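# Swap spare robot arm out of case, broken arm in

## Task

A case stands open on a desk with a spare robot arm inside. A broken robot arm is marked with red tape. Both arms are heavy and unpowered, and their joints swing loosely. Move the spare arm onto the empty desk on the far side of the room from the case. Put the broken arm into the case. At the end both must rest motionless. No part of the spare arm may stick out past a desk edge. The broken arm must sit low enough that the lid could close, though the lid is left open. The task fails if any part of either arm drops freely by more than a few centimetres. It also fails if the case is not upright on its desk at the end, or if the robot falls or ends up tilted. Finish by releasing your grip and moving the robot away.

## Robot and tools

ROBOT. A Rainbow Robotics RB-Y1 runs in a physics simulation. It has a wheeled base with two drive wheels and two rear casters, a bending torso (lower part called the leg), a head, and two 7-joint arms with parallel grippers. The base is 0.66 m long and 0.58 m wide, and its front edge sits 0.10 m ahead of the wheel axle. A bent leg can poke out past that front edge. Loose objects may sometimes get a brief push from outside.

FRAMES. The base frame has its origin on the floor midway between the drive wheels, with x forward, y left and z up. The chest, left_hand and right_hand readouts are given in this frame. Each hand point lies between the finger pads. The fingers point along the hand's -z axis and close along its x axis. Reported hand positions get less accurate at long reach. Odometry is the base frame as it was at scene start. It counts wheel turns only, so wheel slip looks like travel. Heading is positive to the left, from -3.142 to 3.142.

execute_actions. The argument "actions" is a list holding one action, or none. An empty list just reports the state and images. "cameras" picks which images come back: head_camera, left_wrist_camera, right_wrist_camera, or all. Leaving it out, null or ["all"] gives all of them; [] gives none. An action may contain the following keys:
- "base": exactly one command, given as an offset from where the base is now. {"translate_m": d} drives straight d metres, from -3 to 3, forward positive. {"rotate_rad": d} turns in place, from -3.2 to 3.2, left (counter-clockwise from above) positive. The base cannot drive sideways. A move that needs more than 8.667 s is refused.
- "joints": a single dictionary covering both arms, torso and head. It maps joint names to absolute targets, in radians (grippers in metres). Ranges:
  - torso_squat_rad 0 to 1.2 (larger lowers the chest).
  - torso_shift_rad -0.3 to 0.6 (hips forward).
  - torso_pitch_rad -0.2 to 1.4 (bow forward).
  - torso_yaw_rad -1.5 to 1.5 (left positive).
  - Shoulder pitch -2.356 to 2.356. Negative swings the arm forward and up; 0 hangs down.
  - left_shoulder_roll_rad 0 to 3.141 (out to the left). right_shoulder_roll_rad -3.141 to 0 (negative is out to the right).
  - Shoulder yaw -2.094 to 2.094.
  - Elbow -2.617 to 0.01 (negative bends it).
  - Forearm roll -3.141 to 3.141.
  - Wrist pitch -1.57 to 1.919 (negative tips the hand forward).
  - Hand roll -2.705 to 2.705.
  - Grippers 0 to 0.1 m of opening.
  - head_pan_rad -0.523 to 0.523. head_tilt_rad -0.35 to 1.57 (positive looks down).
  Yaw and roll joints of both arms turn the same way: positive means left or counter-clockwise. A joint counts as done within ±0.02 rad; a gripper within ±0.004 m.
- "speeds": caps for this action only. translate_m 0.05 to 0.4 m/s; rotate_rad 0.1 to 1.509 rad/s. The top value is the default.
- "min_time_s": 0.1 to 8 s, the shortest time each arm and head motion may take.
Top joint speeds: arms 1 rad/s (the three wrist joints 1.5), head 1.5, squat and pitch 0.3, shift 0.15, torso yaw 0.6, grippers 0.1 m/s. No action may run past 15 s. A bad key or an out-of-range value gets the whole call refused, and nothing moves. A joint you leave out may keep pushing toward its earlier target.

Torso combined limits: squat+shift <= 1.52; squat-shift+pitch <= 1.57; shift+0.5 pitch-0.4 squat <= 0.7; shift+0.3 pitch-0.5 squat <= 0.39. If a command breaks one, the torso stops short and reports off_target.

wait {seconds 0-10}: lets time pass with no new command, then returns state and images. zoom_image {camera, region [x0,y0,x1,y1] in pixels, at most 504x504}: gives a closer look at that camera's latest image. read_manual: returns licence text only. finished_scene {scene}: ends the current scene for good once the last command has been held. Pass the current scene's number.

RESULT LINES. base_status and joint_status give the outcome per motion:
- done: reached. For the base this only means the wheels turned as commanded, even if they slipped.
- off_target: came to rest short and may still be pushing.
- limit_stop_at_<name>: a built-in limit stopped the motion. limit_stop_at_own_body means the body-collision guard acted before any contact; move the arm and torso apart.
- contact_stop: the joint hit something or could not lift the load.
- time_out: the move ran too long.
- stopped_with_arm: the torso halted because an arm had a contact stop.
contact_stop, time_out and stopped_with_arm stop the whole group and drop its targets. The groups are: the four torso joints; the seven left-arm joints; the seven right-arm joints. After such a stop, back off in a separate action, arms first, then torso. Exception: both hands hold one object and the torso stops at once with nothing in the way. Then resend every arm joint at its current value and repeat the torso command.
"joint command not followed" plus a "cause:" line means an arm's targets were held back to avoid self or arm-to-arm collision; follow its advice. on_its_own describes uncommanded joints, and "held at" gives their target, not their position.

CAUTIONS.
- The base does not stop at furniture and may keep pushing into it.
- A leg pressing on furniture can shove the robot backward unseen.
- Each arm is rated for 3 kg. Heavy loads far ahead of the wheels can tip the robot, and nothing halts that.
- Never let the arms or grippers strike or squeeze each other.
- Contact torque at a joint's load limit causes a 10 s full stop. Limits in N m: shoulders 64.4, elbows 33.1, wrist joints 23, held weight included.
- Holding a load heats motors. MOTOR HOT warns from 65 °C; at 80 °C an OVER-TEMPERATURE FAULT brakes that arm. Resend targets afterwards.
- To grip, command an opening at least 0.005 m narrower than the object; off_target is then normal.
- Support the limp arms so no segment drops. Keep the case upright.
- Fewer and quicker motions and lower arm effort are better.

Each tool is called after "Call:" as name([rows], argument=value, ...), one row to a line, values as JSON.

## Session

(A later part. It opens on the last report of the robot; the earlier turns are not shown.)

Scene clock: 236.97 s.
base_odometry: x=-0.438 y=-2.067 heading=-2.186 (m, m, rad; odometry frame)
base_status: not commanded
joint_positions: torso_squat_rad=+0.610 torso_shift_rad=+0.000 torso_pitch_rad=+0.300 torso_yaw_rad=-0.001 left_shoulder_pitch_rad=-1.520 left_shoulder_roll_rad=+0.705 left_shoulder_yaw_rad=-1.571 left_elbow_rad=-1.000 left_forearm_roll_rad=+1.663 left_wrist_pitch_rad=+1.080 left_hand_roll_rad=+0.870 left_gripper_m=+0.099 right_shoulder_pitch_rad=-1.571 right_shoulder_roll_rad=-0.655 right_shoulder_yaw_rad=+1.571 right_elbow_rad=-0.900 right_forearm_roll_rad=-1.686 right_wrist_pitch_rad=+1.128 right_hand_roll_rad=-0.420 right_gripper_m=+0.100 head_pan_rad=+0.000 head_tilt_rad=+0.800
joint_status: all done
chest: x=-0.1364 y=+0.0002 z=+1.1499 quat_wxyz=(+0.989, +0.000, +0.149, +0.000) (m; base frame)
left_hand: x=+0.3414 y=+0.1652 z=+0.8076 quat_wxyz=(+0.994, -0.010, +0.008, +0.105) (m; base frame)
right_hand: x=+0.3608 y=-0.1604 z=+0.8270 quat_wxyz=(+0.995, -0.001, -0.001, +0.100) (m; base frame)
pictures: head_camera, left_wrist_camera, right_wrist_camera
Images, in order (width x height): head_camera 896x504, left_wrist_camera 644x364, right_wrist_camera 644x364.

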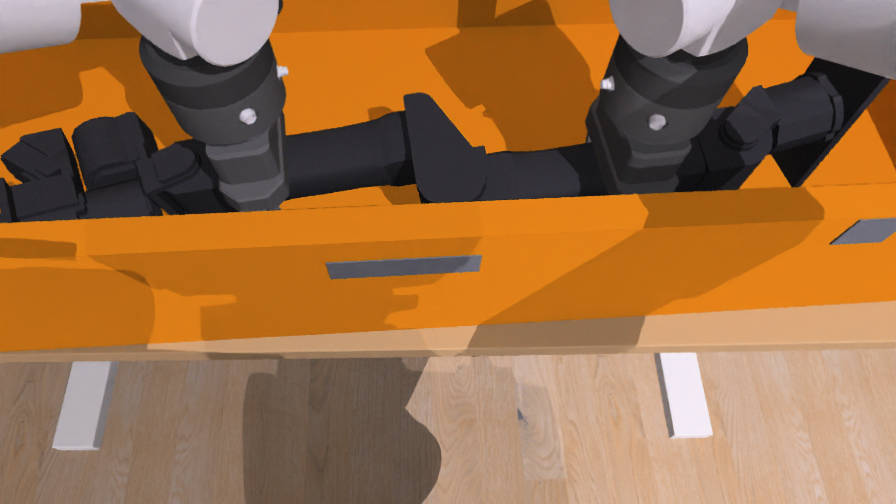

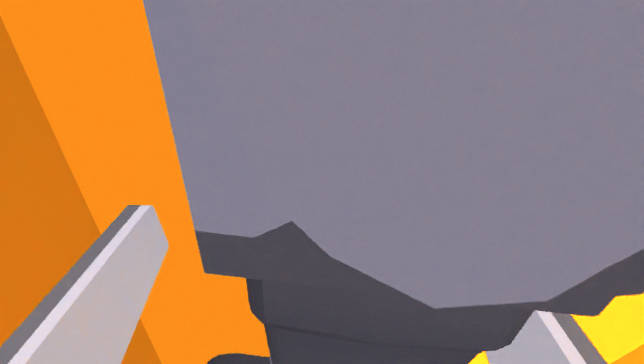

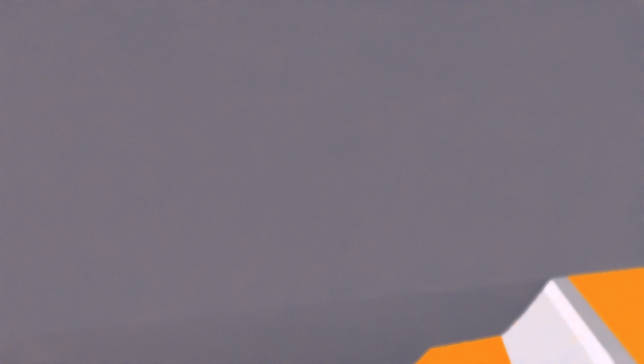

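Call:
execute_actions([
  {"base":{"translate_m":0.013}},
], cameras=["left_wrist_camera","right_wrist_camera"])

Call:
execute_actions([
  {"joints":{"left_gripper_m":0.0,"right_gripper_m":0.0}},
])

Scene clock: 247.50 s.
base_odometry: x=-0.446 y=-2.078 heading=-2.186 (m, m, rad; odometry frame)
base_status: done
joint_positions: torso_squat_rad=+0.610 torso_shift_rad=+0.000 torso_pitch_rad=+0.300 torso_yaw_rad=-0.001 left_shoulder_pitch_rad=-1.520 left_shoulder_roll_rad=+0.705 left_shoulder_yaw_rad=-1.571 left_elbow_rad=-1.000 left_forearm_roll_rad=+1.663 left_wrist_pitch_rad=+1.080 left_hand_roll_rad=+0.870 left_gripper_m=+0.099 right_shoulder_pitch_rad=-1.571 right_shoulder_roll_rad=-0.655 right_shoulder_yaw_rad=+1.571 right_elbow_rad=-0.900 right_forearm_roll_rad=-1.686 right_wrist_pitch_rad=+1.128 right_hand_roll_rad=-0.420 right_gripper_m=+0.100 head_pan_rad=+0.000 head_tilt_rad=+0.800
joint_status: not commanded
chest: x=-0.1364 y=+0.0002 z=+1.1499 quat_wxyz=(+0.989, +0.000, +0.149, +0.000) (m; base frame)
left_hand: x=+0.3414 y=+0.1652 z=+0.8075 quat_wxyz=(+0.994, -0.010, +0.008, +0.105) (m; base frame)
right_hand: x=+0.3608 y=-0.1604 z=+0.8269 quat_wxyz=(+0.995, -0.001, -0.001, +0.100) (m; base frame)
pictures: left_wrist_camera, right_wrist_camera
Images, in order (width x height): left_wrist_camera 644x364, right_wrist_camera 644x364.

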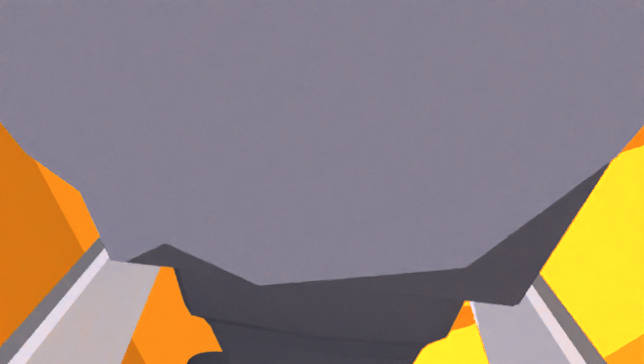

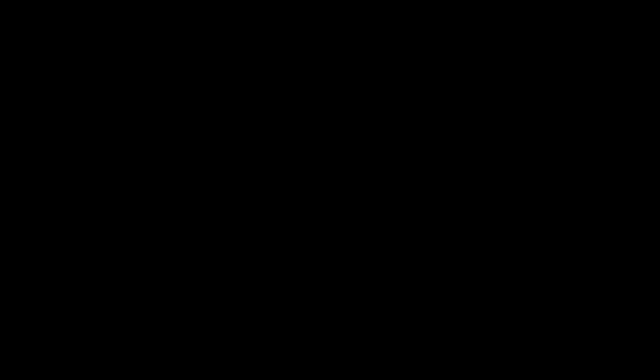

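Scene clock: 248.97 s.
base_odometry: x=-0.446 y=-2.078 heading=-2.186 (m, m, rad; odometry frame)
base_status: not commanded
joint_positions: torso_squat_rad=+0.610 torso_shift_rad=+0.000 torso_pitch_rad=+0.300 torso_yaw_rad=-0.001 left_shoulder_pitch_rad=-1.520 left_shoulder_roll_rad=+0.706 left_shoulder_yaw_rad=-1.571 left_elbow_rad=-0.999 left_forearm_roll_rad=+1.662 left_wrist_pitch_rad=+1.079 left_hand_roll_rad=+0.870 left_gripper_m=+0.055 right_shoulder_pitch_rad=-1.570 right_shoulder_roll_rad=-0.656 right_shoulder_yaw_rad=+1.571 right_elbow_rad=-0.900 right_forearm_roll_rad=-1.686 right_wrist_pitch_rad=+1.129 right_hand_roll_rad=-0.420 right_gripper_m=+0.055 head_pan_rad=+0.000 head_tilt_rad=+0.800
joint_status: left_gripper_m off_target (ended at +0.055, target +0.000); right_gripper_m off_target (ended at +0.055, target +0.000)
chest: x=-0.1364 y=+0.0002 z=+1.1499 quat_wxyz=(+0.989, -0.001, +0.149, +0.000) (m; base frame)
left_hand: x=+0.3421 y=+0.1661 z=+0.8077 quat_wxyz=(+0.994, -0.010, +0.007, +0.106) (m; base frame)
right_hand: x=+0.3604 y=-0.1614 z=+0.8265 quat_wxyz=(+0.995, -0.002, +0.000, +0.100) (m; base frame)
pictures: head_camera, left_wrist_camera, right_wrist_camera
Images, in order (width x height): head_camera 896x504, left_wrist_camera 644x364, right_wrist_camera 644x364.

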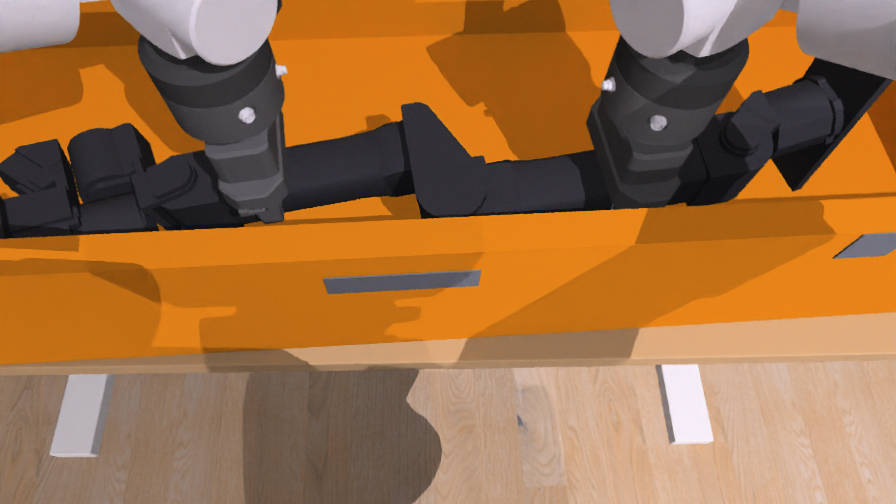

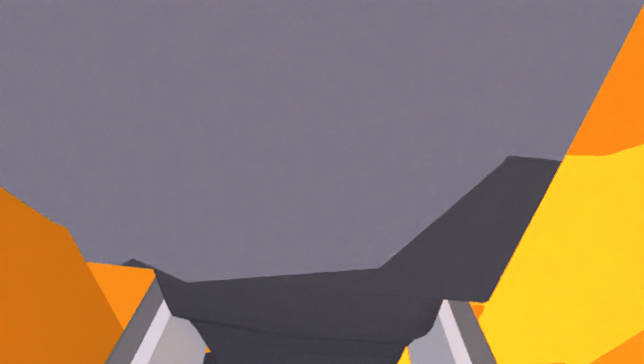

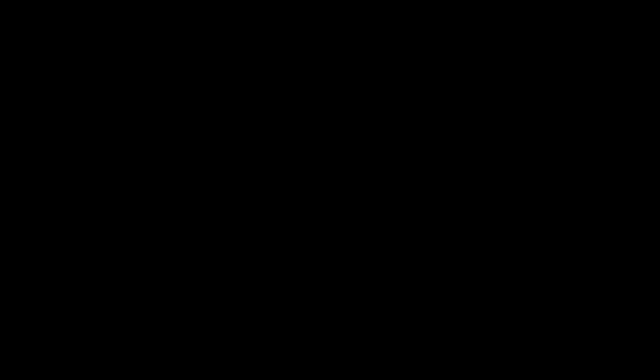

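Call:
execute_actions([
  {"joints":{"torso_squat_rad":0.5}},
], cameras=["head_camera","left_wrist_camera"])

Scene clock: 255.73 s.
base_odometry: x=-0.446 y=-2.078 heading=-2.186 (m, m, rad; odometry frame)
base_status: not commanded
joint_positions: torso_squat_rad=+0.500 torso_shift_rad=+0.001 torso_pitch_rad=+0.302 torso_yaw_rad=-0.001 left_shoulder_pitch_rad=-1.517 left_shoulder_roll_rad=+0.705 left_shoulder_yaw_rad=-1.572 left_elbow_rad=-0.999 left_forearm_roll_rad=+1.663 left_wrist_pitch_rad=+1.080 left_hand_roll_rad=+0.870 left_gripper_m=+0.055 right_shoulder_pitch_rad=-1.568 right_shoulder_roll_rad=-0.655 right_shoulder_yaw_rad=+1.572 right_elbow_rad=-0.900 right_forearm_roll_rad=-1.686 right_wrist_pitch_rad=+1.128 right_hand_roll_rad=-0.420 right_gripper_m=+0.055 head_pan_rad=+0.000 head_tilt_rad=+0.800
joint_status: all done
chest: x=-0.1355 y=+0.0002 z=+1.1903 quat_wxyz=(+0.989, +0.000, +0.150, +0.000) (m; base frame)
left_hand: x=+0.3407 y=+0.1665 z=+0.8457 quat_wxyz=(+0.994, -0.009, +0.010, +0.105) (m; base frame)
right_hand: x=+0.3597 y=-0.1611 z=+0.8647 quat_wxyz=(+0.995, -0.002, +0.002, +0.101) (m; base frame)
pictures: head_camera, left_wrist_camera
Images, in order (width x height): head_camera 896x504, left_wrist_camera 644x364.

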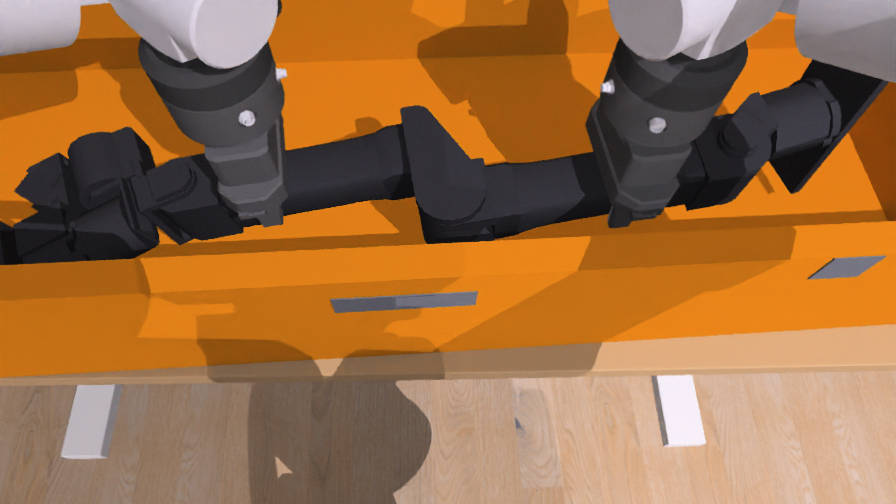

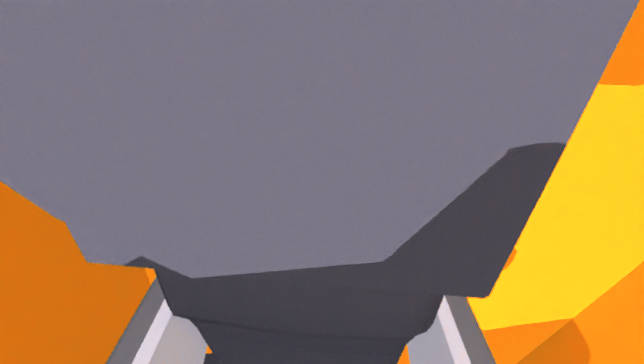

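Call:
execute_actions([
  {"base":{"translate_m":0.04},"speeds":{"translate_m":0.05},"joints":{"torso_squat_rad":0.0,"head_tilt_rad":0.7}},
], cameras=["head_camera"])

Call:
execute_actions([
  {"base":{"translate_m":0.035},"speeds":{"translate_m":0.05},"joints":{"torso_pitch_rad":0.15,"left_wrist_pitch_rad":1.2,"left_forearm_roll_rad":1.76,"left_hand_roll_rad":0.84,"right_wrist_pitch_rad":1.25,"right_forearm_roll_rad":-1.78,"right_hand_roll_rad":-0.39,"head_tilt_rad":0.8},"min_time_s":1.0},
], cameras=["head_camera"])

Scene clock: 277.53 s.
base_odometry: x=-0.469 y=-2.110 heading=-2.186 (m, m, rad; odometry frame)
base_status: done
joint_positions: torso_squat_rad=+0.000 torso_shift_rad=+0.001 torso_pitch_rad=+0.302 torso_yaw_rad=-0.001 left_shoulder_pitch_rad=-1.517 left_shoulder_roll_rad=+0.705 left_shoulder_yaw_rad=-1.573 left_elbow_rad=-0.999 left_forearm_roll_rad=+1.663 left_wrist_pitch_rad=+1.080 left_hand_roll_rad=+0.870 left_gripper_m=+0.055 right_shoulder_pitch_rad=-1.568 right_shoulder_roll_rad=-0.654 right_shoulder_yaw_rad=+1.572 right_elbow_rad=-0.900 right_forearm_roll_rad=-1.686 right_wrist_pitch_rad=+1.128 right_hand_roll_rad=-0.420 right_gripper_m=+0.055 head_pan_rad=+0.000 head_tilt_rad=+0.700
joint_status: all done
chest: x=-0.1352 y=+0.0002 z=+1.2759 quat_wxyz=(+0.989, +0.000, +0.151, +0.000) (m; base frame)
left_hand: x=+0.3407 y=+0.1665 z=+0.9309 quat_wxyz=(+0.994, -0.009, +0.010, +0.105) (m; base frame)
right_hand: x=+0.3598 y=-0.1610 z=+0.9501 quat_wxyz=(+0.995, -0.002, +0.002, +0.101) (m; base frame)
pictures: head_camera
Images, in order (width x height): head_camera 896x504.

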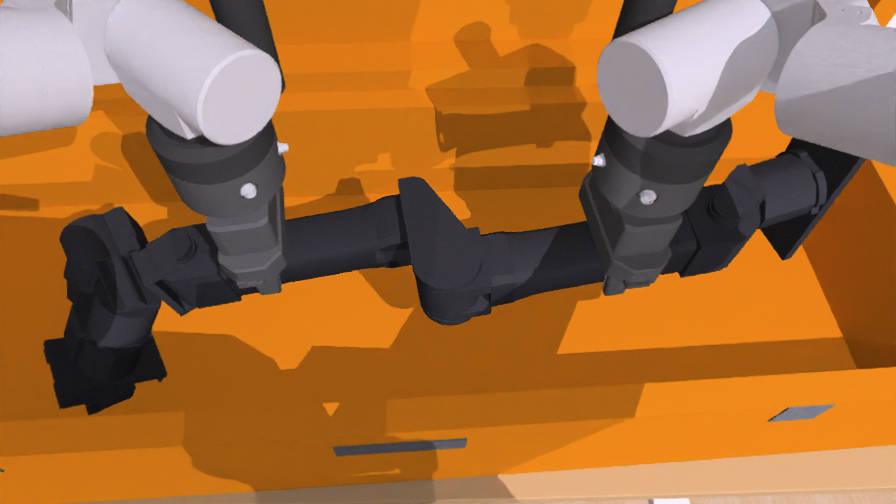

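Scene clock: 279.10 s.
base_odometry: x=-0.489 y=-2.139 heading=-2.187 (m, m, rad; odometry frame)
base_status: done
joint_positions: torso_squat_rad=+0.000 torso_shift_rad=+0.001 torso_pitch_rad=+0.152 torso_yaw_rad=-0.001 left_shoulder_pitch_rad=-1.516 left_shoulder_roll_rad=+0.705 left_shoulder_yaw_rad=-1.573 left_elbow_rad=-1.000 left_forearm_roll_rad=+1.759 left_wrist_pitch_rad=+1.200 left_hand_roll_rad=+0.840 left_gripper_m=+0.055 right_shoulder_pitch_rad=-1.568 right_shoulder_roll_rad=-0.655 right_shoulder_yaw_rad=+1.573 right_elbow_rad=-0.900 right_forearm_roll_rad=-1.780 right_wrist_pitch_rad=+1.250 right_hand_roll_rad=-0.390 right_gripper_m=+0.055 head_pan_rad=+0.000 head_tilt_rad=+0.800
joint_status: all done
chest: x=-0.1805 y=+0.0002 z=+1.2864 quat_wxyz=(+0.997, +0.000, +0.076, +0.000) (m; base frame)
left_hand: x=+0.3070 y=+0.1667 z=+1.0139 quat_wxyz=(+0.994, -0.008, +0.010, +0.109) (m; base frame)
right_hand: x=+0.3234 y=-0.1609 z=+1.0359 quat_wxyz=(+0.995, -0.001, +0.002, +0.098) (m; base frame)
pictures: head_camera
Images, in order (width x height): head_camera 896x504.

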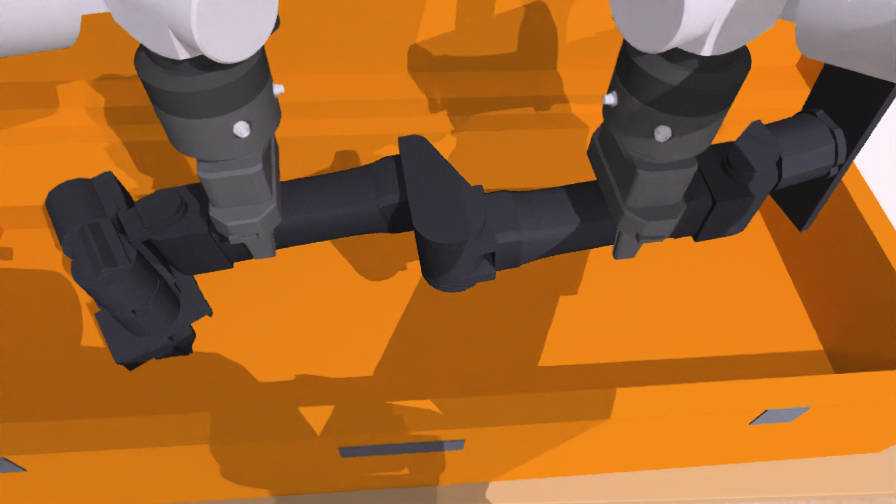

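Call:
execute_actions([
  {"base":{"translate_m":0.03},"speeds":{"translate_m":0.05},"joints":{"torso_pitch_rad":0.0,"left_wrist_pitch_rad":1.32,"left_forearm_roll_rad":1.854,"left_hand_roll_rad":0.81,"right_wrist_pitch_rad":1.37,"right_forearm_roll_rad":-1.875,"right_hand_roll_rad":-0.36,"head_tilt_rad":0.9},"min_time_s":1.0},
], cameras=[])

Call:
execute_actions([
  {"joints":{"torso_pitch_rad":-0.15,"left_shoulder_pitch_rad":-1.571,"left_wrist_pitch_rad":1.487,"left_forearm_roll_rad":1.94,"left_hand_roll_rad":0.795,"right_wrist_pitch_rad":1.49,"right_forearm_roll_rad":-1.96,"right_hand_roll_rad":-0.345,"head_tilt_rad":1.0,"head_pan_rad":0.25},"min_time_s":1.0},
], cameras=["head_camera"])

Scene clock: 296.77 s.
base_odometry: x=-0.507 y=-2.163 heading=-2.187 (m, m, rad; odometry frame)
base_status: done
joint_positions: torso_squat_rad=+0.000 torso_shift_rad=+0.001 torso_pitch_rad=+0.002 torso_yaw_rad=-0.001 left_shoulder_pitch_rad=-1.515 left_shoulder_roll_rad=+0.706 left_shoulder_yaw_rad=-1.574 left_elbow_rad=-1.000 left_forearm_roll_rad=+1.853 left_wrist_pitch_rad=+1.321 left_hand_roll_rad=+0.810 left_gripper_m=+0.055 right_shoulder_pitch_rad=-1.568 right_shoulder_roll_rad=-0.657 right_shoulder_yaw_rad=+1.573 right_elbow_rad=-0.899 right_forearm_roll_rad=-1.874 right_wrist_pitch_rad=+1.371 right_hand_roll_rad=-0.360 right_gripper_m=+0.055 head_pan_rad=+0.000 head_tilt_rad=+0.900
joint_status: all done
chest: x=-0.2269 y=+0.0002 z=+1.2899 quat_wxyz=(+1.000, +0.000, +0.001, +0.000) (m; base frame)
left_hand: x=+0.2613 y=+0.1670 z=+1.0912 quat_wxyz=(+0.994, -0.010, +0.010, +0.108) (m; base frame)
right_hand: x=+0.2745 y=-0.1596 z=+1.1154 quat_wxyz=(+0.995, +0.005, +0.001, +0.099) (m; base frame)
pictures: none
No camera images: the call's "cameras" was empty. Leave "cameras" out to get every camera's image.

Scene clock: 298.07 s.
base_odometry: x=-0.507 y=-2.163 heading=-2.187 (m, m, rad; odometry frame)
base_status: not commanded
joint_positions: torso_squat_rad=+0.000 torso_shift_rad=+0.002 torso_pitch_rad=-0.053 torso_yaw_rad=-0.001 left_shoulder_pitch_rad=-1.523 left_shoulder_roll_rad=+0.708 left_shoulder_yaw_rad=-1.582 left_elbow_rad=-0.999 left_forearm_roll_rad=+1.881 left_wrist_pitch_rad=+1.372 left_hand_roll_rad=+0.804 left_gripper_m=+0.055 right_shoulder_pitch_rad=-1.569 right_shoulder_roll_rad=-0.657 right_shoulder_yaw_rad=+1.573 right_elbow_rad=-0.898 right_forearm_roll_rad=-1.959 right_wrist_pitch_rad=+1.489 right_hand_roll_rad=-0.346 right_gripper_m=+0.056 head_pan_rad=+0.250 head_tilt_rad=+1.000
joint_status: torso_pitch_rad stopped_with_arm (moved -0.055 of -0.152); left_shoulder_pitch_rad contact_stop_at_left_forearm_roll_rad (moved -0.008 of -0.056); left_forearm_roll_rad contact_stop (moved +0.029 of +0.087); left_wrist_pitch_rad contact_stop_at_left_forearm_roll_rad (moved +0.051 of +0.166); the others done
on_its_own: torso_pitch_rad is held at -0.055, not at your -0.150, since it stopped_with_arm; left_shoulder_pitch_rad is held at -1.528, not at your -1.571, since a contact_stop; left_forearm_roll_rad is held at +1.882, not at your +1.940, since a contact_stop; left_wrist_pitch_rad is held at +1.371, not at your +1.487, since a contact_stop
chest: x=-0.2433 y=+0.0003 z=+1.2895 quat_wxyz=(+1.000, +0.000, -0.026, +0.000) (m; base frame)
left_hand: x=+0.2431 y=+0.1704 z=+1.1199 quat_wxyz=(+0.994, -0.003, +0.008, +0.108) (m; base frame)
right_hand: x=+0.2339 y=-0.1574 z=+1.1439 quat_wxyz=(+0.994, +0.014, +0.045, +0.101) (m; base frame)
pictures: head_camera
Images, in order (width x height): head_camera 896x504.

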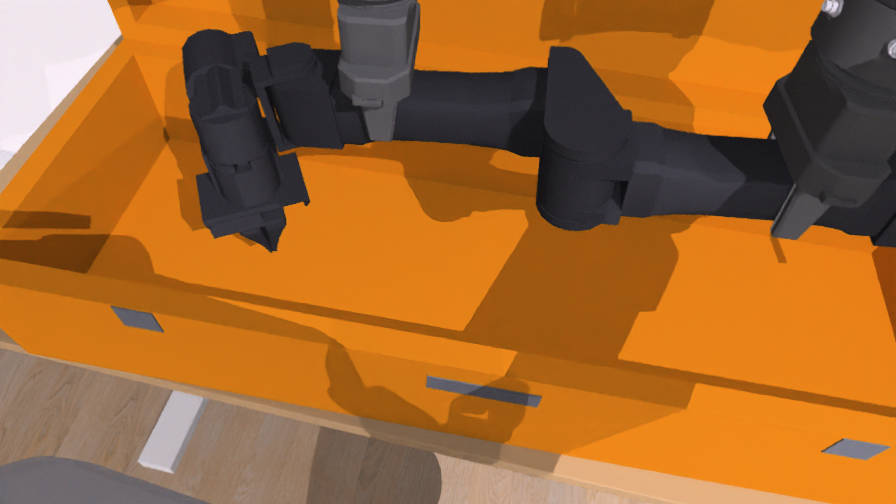

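Call:
execute_actions([
  {"joints":{"left_shoulder_pitch_rad":-1.523,"left_shoulder_roll_rad":0.708,"left_shoulder_yaw_rad":-1.578,"left_elbow_rad":-0.999,"left_forearm_roll_rad":1.87,"left_wrist_pitch_rad":1.372,"left_hand_roll_rad":0.804,"right_wrist_pitch_rad":1.41,"right_forearm_roll_rad":-1.895,"right_hand_roll_rad":-0.355},"min_time_s":1.0},
], cameras=[])

Call:
execute_actions([
  {"joints":{"torso_pitch_rad":-0.17,"head_tilt_rad":1.1}},
], cameras=["head_camera"])

Call:
execute_actions([
  {"base":{"translate_m":-0.06},"speeds":{"translate_m":0.08}},
], cameras=["head_camera"])

Scene clock: 310.73 s.
base_odometry: x=-0.507 y=-2.163 heading=-2.187 (m, m, rad; odometry frame)
base_status: not commanded
joint_positions: torso_squat_rad=+0.000 torso_shift_rad=+0.002 torso_pitch_rad=-0.053 torso_yaw_rad=-0.001 left_shoulder_pitch_rad=-1.519 left_shoulder_roll_rad=+0.707 left_shoulder_yaw_rad=-1.580 left_elbow_rad=-0.999 left_forearm_roll_rad=+1.870 left_wrist_pitch_rad=+1.372 left_hand_roll_rad=+0.804 left_gripper_m=+0.054 right_shoulder_pitch_rad=-1.569 right_shoulder_roll_rad=-0.654 right_shoulder_yaw_rad=+1.573 right_elbow_rad=-0.901 right_forearm_roll_rad=-1.895 right_wrist_pitch_rad=+1.410 right_hand_roll_rad=-0.355 right_gripper_m=+0.054 head_pan_rad=+0.250 head_tilt_rad=+1.000
joint_status: all done
on_its_own: torso_pitch_rad is held at -0.055, not at your -0.150, since it stopped_with_arm
chest: x=-0.2433 y=+0.0003 z=+1.2895 quat_wxyz=(+1.000, +0.000, -0.026, +0.000) (m; base frame)
left_hand: x=+0.2438 y=+0.1721 z=+1.1182 quat_wxyz=(+0.994, +0.000, +0.006, +0.106) (m; base frame)
right_hand: x=+0.2562 y=-0.1583 z=+1.1421 quat_wxyz=(+0.995, +0.003, -0.003, +0.102) (m; base frame)
pictures: none
No camera images: the call's "cameras" was empty. Leave "cameras" out to get every camera's image.

Scene clock: 311.90 s.
base_odometry: x=-0.507 y=-2.163 heading=-2.187 (m, m, rad; odometry frame)
base_status: not commanded
joint_positions: torso_squat_rad=+0.000 torso_shift_rad=+0.001 torso_pitch_rad=-0.168 torso_yaw_rad=-0.001 left_shoulder_pitch_rad=-1.519 left_shoulder_roll_rad=+0.707 left_shoulder_yaw_rad=-1.580 left_elbow_rad=-0.999 left_forearm_roll_rad=+1.870 left_wrist_pitch_rad=+1.372 left_hand_roll_rad=+0.804 left_gripper_m=+0.054 right_shoulder_pitch_rad=-1.569 right_shoulder_roll_rad=-0.654 right_shoulder_yaw_rad=+1.573 right_elbow_rad=-0.901 right_forearm_roll_rad=-1.895 right_wrist_pitch_rad=+1.410 right_hand_roll_rad=-0.355 right_gripper_m=+0.054 head_pan_rad=+0.250 head_tilt_rad=+1.100
joint_status: all done
chest: x=-0.2788 y=+0.0003 z=+1.2855 quat_wxyz=(+0.996, +0.000, -0.084, -0.001) (m; base frame)
left_hand: x=+0.2246 y=+0.1721 z=+1.1714 quat_wxyz=(+0.993, -0.006, -0.051, +0.106) (m; base frame)
right_hand: x=+0.2342 y=-0.1583 z=+1.1967 quat_wxyz=(+0.993, -0.003, -0.061, +0.103) (m; base frame)
pictures: head_camera
Images, in order (width x height): head_camera 896x504.

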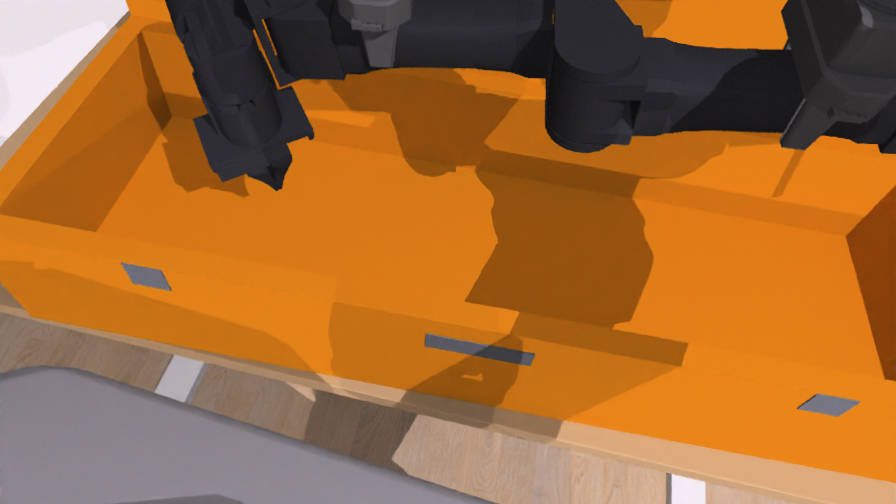

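Scene clock: 313.43 s.
base_odometry: x=-0.472 y=-2.114 heading=-2.186 (m, m, rad; odometry frame)
base_status: done
joint_positions: torso_squat_rad=+0.000 torso_shift_rad=+0.002 torso_pitch_rad=-0.168 torso_yaw_rad=-0.001 left_shoulder_pitch_rad=-1.519 left_shoulder_roll_rad=+0.707 left_shoulder_yaw_rad=-1.580 left_elbow_rad=-0.999 left_forearm_roll_rad=+1.870 left_wrist_pitch_rad=+1.372 left_hand_roll_rad=+0.804 left_gripper_m=+0.054 right_shoulder_pitch_rad=-1.569 right_shoulder_roll_rad=-0.654 right_shoulder_yaw_rad=+1.573 right_elbow_rad=-0.901 right_forearm_roll_rad=-1.895 right_wrist_pitch_rad=+1.410 right_hand_roll_rad=-0.355 right_gripper_m=+0.054 head_pan_rad=+0.250 head_tilt_rad=+1.100
joint_status: not commanded
chest: x=-0.2788 y=+0.0003 z=+1.2856 quat_wxyz=(+0.996, +0.000, -0.084, -0.001) (m; base frame)
left_hand: x=+0.2246 y=+0.1721 z=+1.1713 quat_wxyz=(+0.993, -0.006, -0.051, +0.106) (m; base frame)
right_hand: x=+0.2342 y=-0.1582 z=+1.1966 quat_wxyz=(+0.993, -0.003, -0.061, +0.103) (m; base frame)
pictures: head_camera
Images, in order (width x height): head_camera 896x504.

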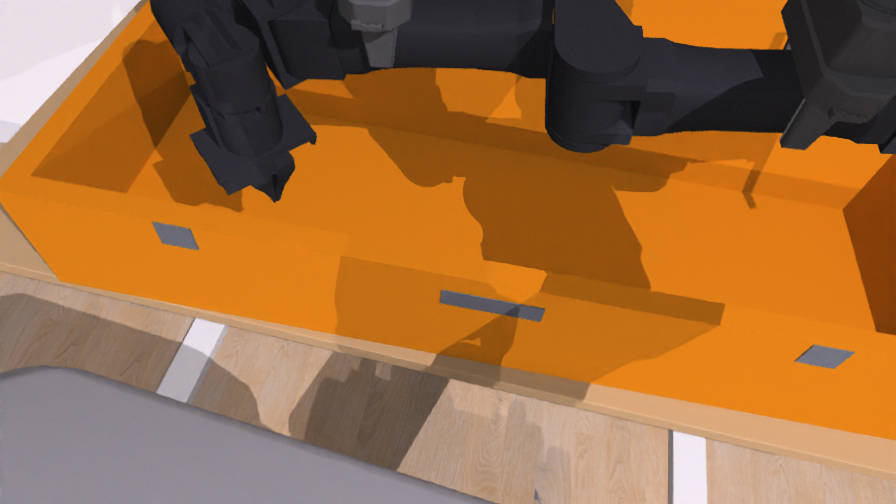

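Call:
execute_actions([
  {"base":{"translate_m":-0.12},"speeds":{"translate_m":0.06}},
], cameras=["head_camera"])

Scene clock: 321.53 s.
base_odometry: x=-0.403 y=-2.016 heading=-2.185 (m, m, rad; odometry frame)
base_status: done
joint_positions: torso_squat_rad=+0.000 torso_shift_rad=+0.002 torso_pitch_rad=-0.168 torso_yaw_rad=-0.001 left_shoulder_pitch_rad=-1.519 left_shoulder_roll_rad=+0.707 left_shoulder_yaw_rad=-1.580 left_elbow_rad=-0.999 left_forearm_roll_rad=+1.870 left_wrist_pitch_rad=+1.372 left_hand_roll_rad=+0.804 left_gripper_m=+0.054 right_shoulder_pitch_rad=-1.569 right_shoulder_roll_rad=-0.654 right_shoulder_yaw_rad=+1.572 right_elbow_rad=-0.901 right_forearm_roll_rad=-1.895 right_wrist_pitch_rad=+1.410 right_hand_roll_rad=-0.355 right_gripper_m=+0.054 head_pan_rad=+0.250 head_tilt_rad=+1.100
joint_status: not commanded
chest: x=-0.2787 y=+0.0003 z=+1.2856 quat_wxyz=(+0.996, +0.000, -0.084, -0.001) (m; base frame)
left_hand: x=+0.2246 y=+0.1721 z=+1.1712 quat_wxyz=(+0.993, -0.006, -0.051, +0.106) (m; base frame)
right_hand: x=+0.2342 y=-0.1582 z=+1.1965 quat_wxyz=(+0.993, -0.003, -0.061, +0.103) (m; base frame)
pictures: head_camera
Images, in order (width x height): head_camera 896x504.

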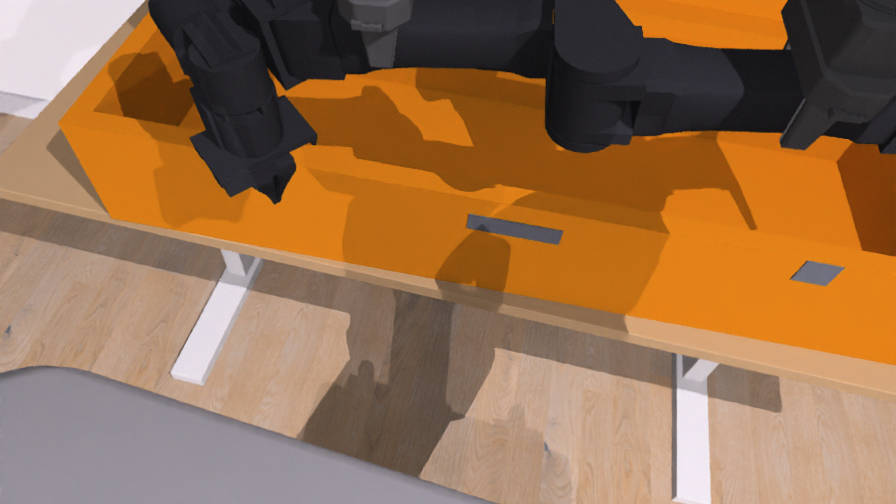

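Call:
execute_actions([
  {"base":{"translate_m":-0.45},"speeds":{"translate_m":0.25}},
], cameras=[])

Call:
execute_actions([
  {"base":{"rotate_rad":-2.977},"speeds":{"rotate_rad":0.7},"joints":{"torso_pitch_rad":-0.05,"head_pan_rad":0,"head_tilt_rad":0.7}},
], cameras=["head_camera"])

Call:
execute_actions([
  {"base":{"translate_m":2.87}},
], cameras=[])

Call:
execute_actions([
  {"base":{"rotate_rad":-0.165},"speeds":{"rotate_rad":0.3},"joints":{"head_tilt_rad":0.85}},
], cameras=["head_camera"])

Scene clock: 341.63 s.
base_odometry: x=-0.143 y=-1.649 heading=-2.186 (m, m, rad; odometry frame)
base_status: done
joint_positions: torso_squat_rad=+0.000 torso_shift_rad=+0.002 torso_pitch_rad=-0.168 torso_yaw_rad=-0.001 left_shoulder_pitch_rad=-1.519 left_shoulder_roll_rad=+0.707 left_shoulder_yaw_rad=-1.580 left_elbow_rad=-0.999 left_forearm_roll_rad=+1.870 left_wrist_pitch_rad=+1.372 left_hand_roll_rad=+0.804 left_gripper_m=+0.054 right_shoulder_pitch_rad=-1.569 right_shoulder_roll_rad=-0.654 right_shoulder_yaw_rad=+1.572 right_elbow_rad=-0.901 right_forearm_roll_rad=-1.895 right_wrist_pitch_rad=+1.410 right_hand_roll_rad=-0.355 right_gripper_m=+0.054 head_pan_rad=+0.250 head_tilt_rad=+1.100
joint_status: not commanded
chest: x=-0.2788 y=+0.0003 z=+1.2856 quat_wxyz=(+0.996, +0.000, -0.084, -0.001) (m; base frame)
left_hand: x=+0.2246 y=+0.1721 z=+1.1712 quat_wxyz=(+0.993, -0.006, -0.051, +0.106) (m; base frame)
right_hand: x=+0.2342 y=-0.1582 z=+1.1966 quat_wxyz=(+0.993, -0.003, -0.061, +0.103) (m; base frame)
pictures: none
No camera images: the call's "cameras" was empty. Leave "cameras" out to get every camera's image.

Scene clock: 347.60 s.
base_odometry: x=-0.143 y=-1.649 heading=+1.121 (m, m, rad; odometry frame)
base_status: done
joint_positions: torso_squat_rad=+0.000 torso_shift_rad=+0.002 torso_pitch_rad=-0.048 torso_yaw_rad=-0.001 left_shoulder_pitch_rad=-1.519 left_shoulder_roll_rad=+0.707 left_shoulder_yaw_rad=-1.580 left_elbow_rad=-0.999 left_forearm_roll_rad=+1.870 left_wrist_pitch_rad=+1.372 left_hand_roll_rad=+0.804 left_gripper_m=+0.054 right_shoulder_pitch_rad=-1.569 right_shoulder_roll_rad=-0.654 right_shoulder_yaw_rad=+1.572 right_elbow_rad=-0.901 right_forearm_roll_rad=-1.895 right_wrist_pitch_rad=+1.410 right_hand_roll_rad=-0.355 right_gripper_m=+0.054 head_pan_rad=+0.000 head_tilt_rad=+0.700
joint_status: all done
chest: x=-0.2418 y=+0.0003 z=+1.2896 quat_wxyz=(+1.000, +0.000, -0.024, +0.000) (m; base frame)
left_hand: x=+0.2444 y=+0.1721 z=+1.1158 quat_wxyz=(+0.994, +0.001, +0.009, +0.106) (m; base frame)
right_hand: x=+0.2569 y=-0.1582 z=+1.1397 quat_wxyz=(+0.995, +0.003, -0.001, +0.103) (m; base frame)
pictures: head_camera
Images, in order (width x height): head_camera 896x504.

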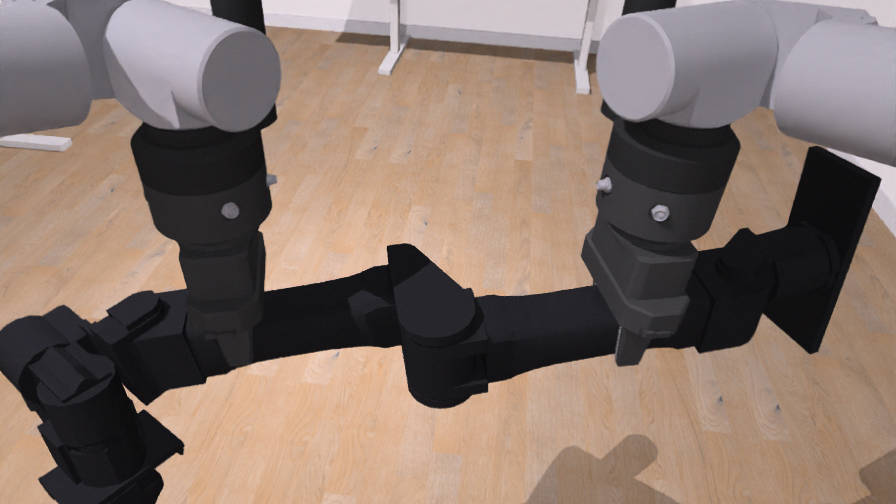

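Scene clock: 356.10 s.
base_odometry: x=+1.107 y=+0.935 heading=+1.120 (m, m, rad; odometry frame)
base_status: done
joint_positions: torso_squat_rad=+0.000 torso_shift_rad=+0.002 torso_pitch_rad=-0.048 torso_yaw_rad=-0.001 left_shoulder_pitch_rad=-1.519 left_shoulder_roll_rad=+0.707 left_shoulder_yaw_rad=-1.580 left_elbow_rad=-0.999 left_forearm_roll_rad=+1.870 left_wrist_pitch_rad=+1.372 left_hand_roll_rad=+0.804 left_gripper_m=+0.054 right_shoulder_pitch_rad=-1.569 right_shoulder_roll_rad=-0.654 right_shoulder_yaw_rad=+1.572 right_elbow_rad=-0.901 right_forearm_roll_rad=-1.895 right_wrist_pitch_rad=+1.410 right_hand_roll_rad=-0.355 right_gripper_m=+0.054 head_pan_rad=+0.000 head_tilt_rad=+0.700
joint_status: not commanded
chest: x=-0.2417 y=+0.0003 z=+1.2896 quat_wxyz=(+1.000, +0.000, -0.024, +0.000) (m; base frame)
left_hand: x=+0.2444 y=+0.1721 z=+1.1158 quat_wxyz=(+0.994, +0.001, +0.009, +0.106) (m; base frame)
right_hand: x=+0.2570 y=-0.1582 z=+1.1397 quat_wxyz=(+0.995, +0.003, -0.001, +0.103) (m; base frame)
pictures: none
No camera images: the call's "cameras" was empty. Leave "cameras" out to get every camera's image.

Scene clock: 357.57 s.
base_odometry: x=+1.107 y=+0.935 heading=+0.956 (m, m, rad; odometry frame)
base_status: done
joint_positions: torso_squat_rad=+0.000 torso_shift_rad=+0.002 torso_pitch_rad=-0.048 torso_yaw_rad=-0.001 left_shoulder_pitch_rad=-1.519 left_shoulder_roll_rad=+0.707 left_shoulder_yaw_rad=-1.580 left_elbow_rad=-0.999 left_forearm_roll_rad=+1.870 left_wrist_pitch_rad=+1.372 left_hand_roll_rad=+0.804 left_gripper_m=+0.054 right_shoulder_pitch_rad=-1.569 right_shoulder_roll_rad=-0.654 right_shoulder_yaw_rad=+1.572 right_elbow_rad=-0.901 right_forearm_roll_rad=-1.895 right_wrist_pitch_rad=+1.410 right_hand_roll_rad=-0.355 right_gripper_m=+0.054 head_pan_rad=+0.000 head_tilt_rad=+0.850
joint_status: all done
chest: x=-0.2417 y=+0.0003 z=+1.2896 quat_wxyz=(+1.000, +0.000, -0.024, +0.000) (m; base frame)
left_hand: x=+0.2444 y=+0.1721 z=+1.1158 quat_wxyz=(+0.994, +0.001, +0.009, +0.106) (m; base frame)
right_hand: x=+0.2570 y=-0.1582 z=+1.1398 quat_wxyz=(+0.995, +0.003, -0.001, +0.103) (m; base frame)
pictures: head_camera
Images, in order (width x height): head_camera 896x504.

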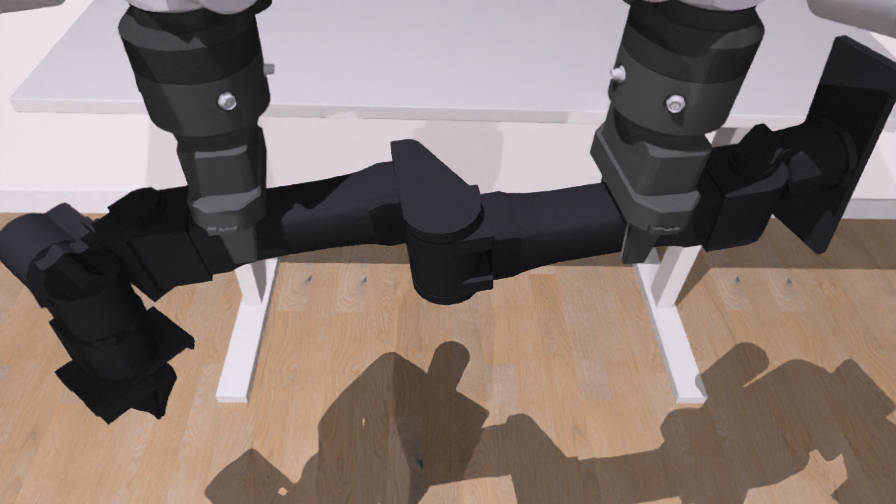

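Call:
execute_actions([
  {"base":{"translate_m":0.25},"speeds":{"translate_m":0.2},"joints":{"torso_pitch_rad":-0.2,"head_tilt_rad":1.1,"head_pan_rad":0.3}},
], cameras=["head_camera"])

Scene clock: 379.20 s.
base_odometry: x=+1.251 y=+1.139 heading=+0.955 (m, m, rad; odometry frame)
base_status: done
joint_positions: torso_squat_rad=+0.000 torso_shift_rad=+0.002 torso_pitch_rad=-0.198 torso_yaw_rad=-0.001 left_shoulder_pitch_rad=-1.519 left_shoulder_roll_rad=+0.707 left_shoulder_yaw_rad=-1.580 left_elbow_rad=-0.999 left_forearm_roll_rad=+1.870 left_wrist_pitch_rad=+1.372 left_hand_roll_rad=+0.804 left_gripper_m=+0.054 right_shoulder_pitch_rad=-1.569 right_shoulder_roll_rad=-0.654 right_shoulder_yaw_rad=+1.572 right_elbow_rad=-0.901 right_forearm_roll_rad=-1.895 right_wrist_pitch_rad=+1.410 right_hand_roll_rad=-0.355 right_gripper_m=+0.054 head_pan_rad=+0.300 head_tilt_rad=+1.100
joint_status: all done
chest: x=-0.2877 y=+0.0003 z=+1.2839 quat_wxyz=(+0.995, +0.000, -0.099, -0.001) (m; base frame)
left_hand: x=+0.2188 y=+0.1721 z=+1.1846 quat_wxyz=(+0.992, -0.007, -0.065, +0.106) (m; base frame)
right_hand: x=+0.2277 y=-0.1582 z=+1.2102 quat_wxyz=(+0.992, -0.004, -0.075, +0.103) (m; base frame)
pictures: head_camera
Images, in order (width x height): head_camera 896x504.

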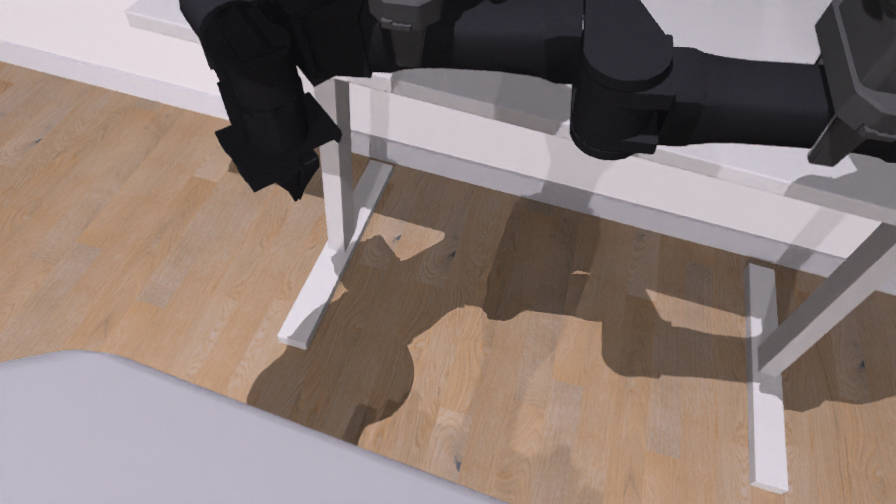

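Call:
execute_actions([
  {"base":{"translate_m":0.27},"speeds":{"translate_m":0.12}},
], cameras=["head_camera"])

Scene clock: 388.70 s.
base_odometry: x=+1.407 y=+1.360 heading=+0.954 (m, m, rad; odometry frame)
base_status: done
joint_positions: torso_squat_rad=+0.000 torso_shift_rad=+0.002 torso_pitch_rad=-0.198 torso_yaw_rad=-0.001 left_shoulder_pitch_rad=-1.519 left_shoulder_roll_rad=+0.707 left_shoulder_yaw_rad=-1.580 left_elbow_rad=-0.999 left_forearm_roll_rad=+1.870 left_wrist_pitch_rad=+1.372 left_hand_roll_rad=+0.804 left_gripper_m=+0.054 right_shoulder_pitch_rad=-1.569 right_shoulder_roll_rad=-0.654 right_shoulder_yaw_rad=+1.572 right_elbow_rad=-0.901 right_forearm_roll_rad=-1.895 right_wrist_pitch_rad=+1.410 right_hand_roll_rad=-0.355 right_gripper_m=+0.054 head_pan_rad=+0.300 head_tilt_rad=+1.100
joint_status: not commanded
chest: x=-0.2877 y=+0.0003 z=+1.2839 quat_wxyz=(+0.995, +0.000, -0.099, -0.001) (m; base frame)
left_hand: x=+0.2188 y=+0.1721 z=+1.1846 quat_wxyz=(+0.992, -0.007, -0.065, +0.106) (m; base frame)
right_hand: x=+0.2276 y=-0.1582 z=+1.2102 quat_wxyz=(+0.992, -0.004, -0.075, +0.103) (m; base frame)
pictures: head_camera
Images, in order (width x height): head_camera 896x504.

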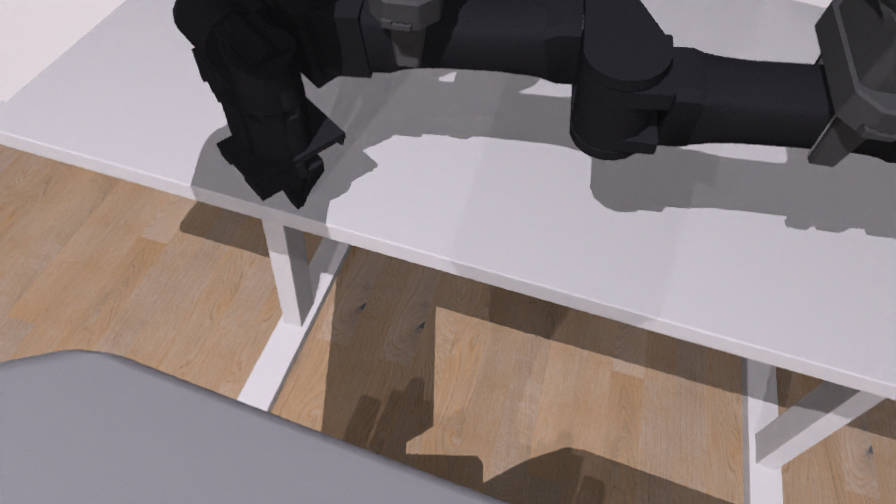

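Call:
execute_actions([
  {"joints":{"left_shoulder_pitch_rad":-1.60,"left_shoulder_roll_rad":0.733,"right_shoulder_pitch_rad":-1.63,"right_shoulder_roll_rad":-0.675},"min_time_s":1.5},
], cameras=["head_camera"])

Call:
execute_actions([
  {"base":{"translate_m":0.12},"speeds":{"translate_m":0.08},"joints":{"head_tilt_rad":1.25}},
], cameras=["head_camera"])

Scene clock: 397.40 s.
base_odometry: x=+1.407 y=+1.360 heading=+0.954 (m, m, rad; odometry frame)
base_status: not commanded
joint_positions: torso_squat_rad=+0.000 torso_shift_rad=+0.002 torso_pitch_rad=-0.198 torso_yaw_rad=-0.001 left_shoulder_pitch_rad=-1.594 left_shoulder_roll_rad=+0.732 left_shoulder_yaw_rad=-1.581 left_elbow_rad=-1.000 left_forearm_roll_rad=+1.870 left_wrist_pitch_rad=+1.373 left_hand_roll_rad=+0.804 left_gripper_m=+0.054 right_shoulder_pitch_rad=-1.627 right_shoulder_roll_rad=-0.675 right_shoulder_yaw_rad=+1.573 right_elbow_rad=-0.900 right_forearm_roll_rad=-1.895 right_wrist_pitch_rad=+1.410 right_hand_roll_rad=-0.355 right_gripper_m=+0.054 head_pan_rad=+0.300 head_tilt_rad=+1.100
joint_status: all done
chest: x=-0.2878 y=+0.0003 z=+1.2839 quat_wxyz=(+0.995, +0.000, -0.099, -0.001) (m; base frame)
left_hand: x=+0.2308 y=+0.1715 z=+1.2263 quat_wxyz=(+0.989, -0.010, -0.104, +0.104) (m; base frame)
right_hand: x=+0.2365 y=-0.1586 z=+1.2440 quat_wxyz=(+0.989, -0.008, -0.107, +0.102) (m; base frame)
pictures: head_camera
Images, in order (width x height): head_camera 896x504.

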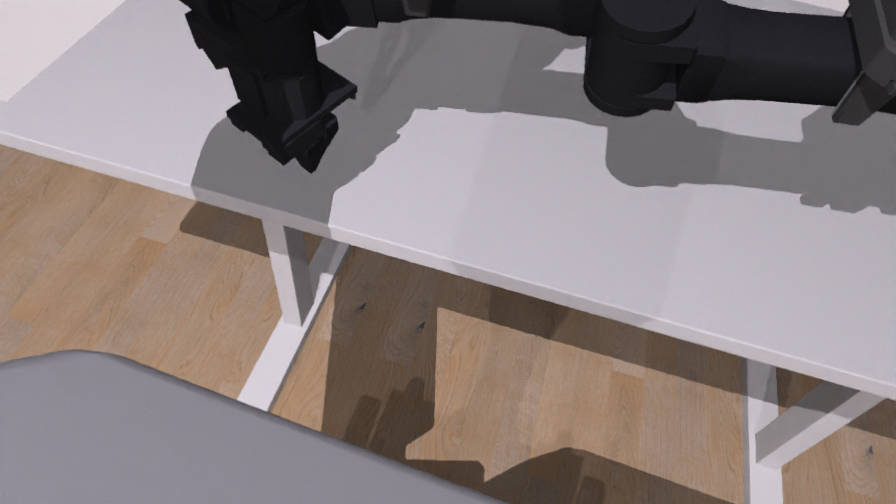

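Scene clock: 399.67 s.
base_odometry: x=+1.477 y=+1.458 heading=+0.953 (m, m, rad; odometry frame)
base_status: done
joint_positions: torso_squat_rad=+0.000 torso_shift_rad=+0.002 torso_pitch_rad=-0.198 torso_yaw_rad=-0.001 left_shoulder_pitch_rad=-1.595 left_shoulder_roll_rad=+0.732 left_shoulder_yaw_rad=-1.581 left_elbow_rad=-1.000 left_forearm_roll_rad=+1.870 left_wrist_pitch_rad=+1.373 left_hand_roll_rad=+0.804 left_gripper_m=+0.054 right_shoulder_pitch_rad=-1.628 right_shoulder_roll_rad=-0.676 right_shoulder_yaw_rad=+1.573 right_elbow_rad=-0.900 right_forearm_roll_rad=-1.895 right_wrist_pitch_rad=+1.410 right_hand_roll_rad=-0.355 right_gripper_m=+0.054 head_pan_rad=+0.300 head_tilt_rad=+1.250
joint_status: all done
chest: x=-0.2878 y=+0.0003 z=+1.2839 quat_wxyz=(+0.995, +0.000, -0.099, -0.001) (m; base frame)
left_hand: x=+0.2308 y=+0.1714 z=+1.2265 quat_wxyz=(+0.989, -0.010, -0.104, +0.104) (m; base frame)
right_hand: x=+0.2364 y=-0.1586 z=+1.2441 quat_wxyz=(+0.989, -0.008, -0.107, +0.102) (m; base frame)
pictures: head_camera
Images, in order (width x height): head_camera 896x504.

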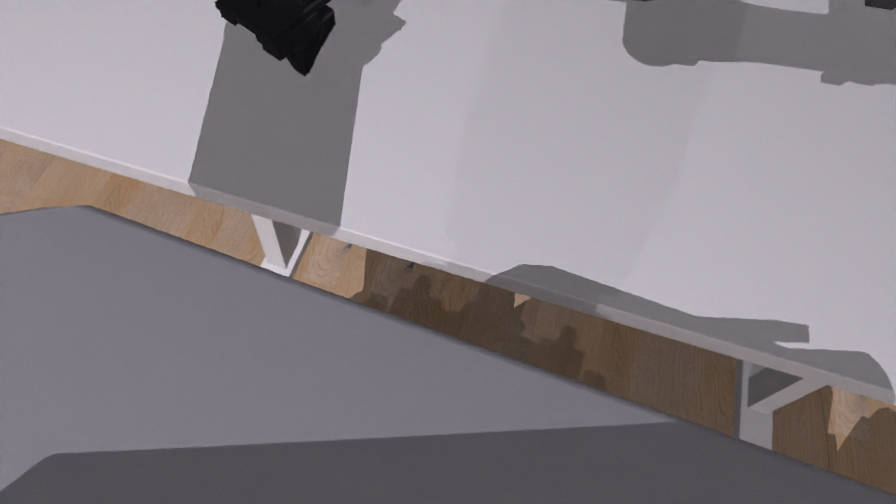

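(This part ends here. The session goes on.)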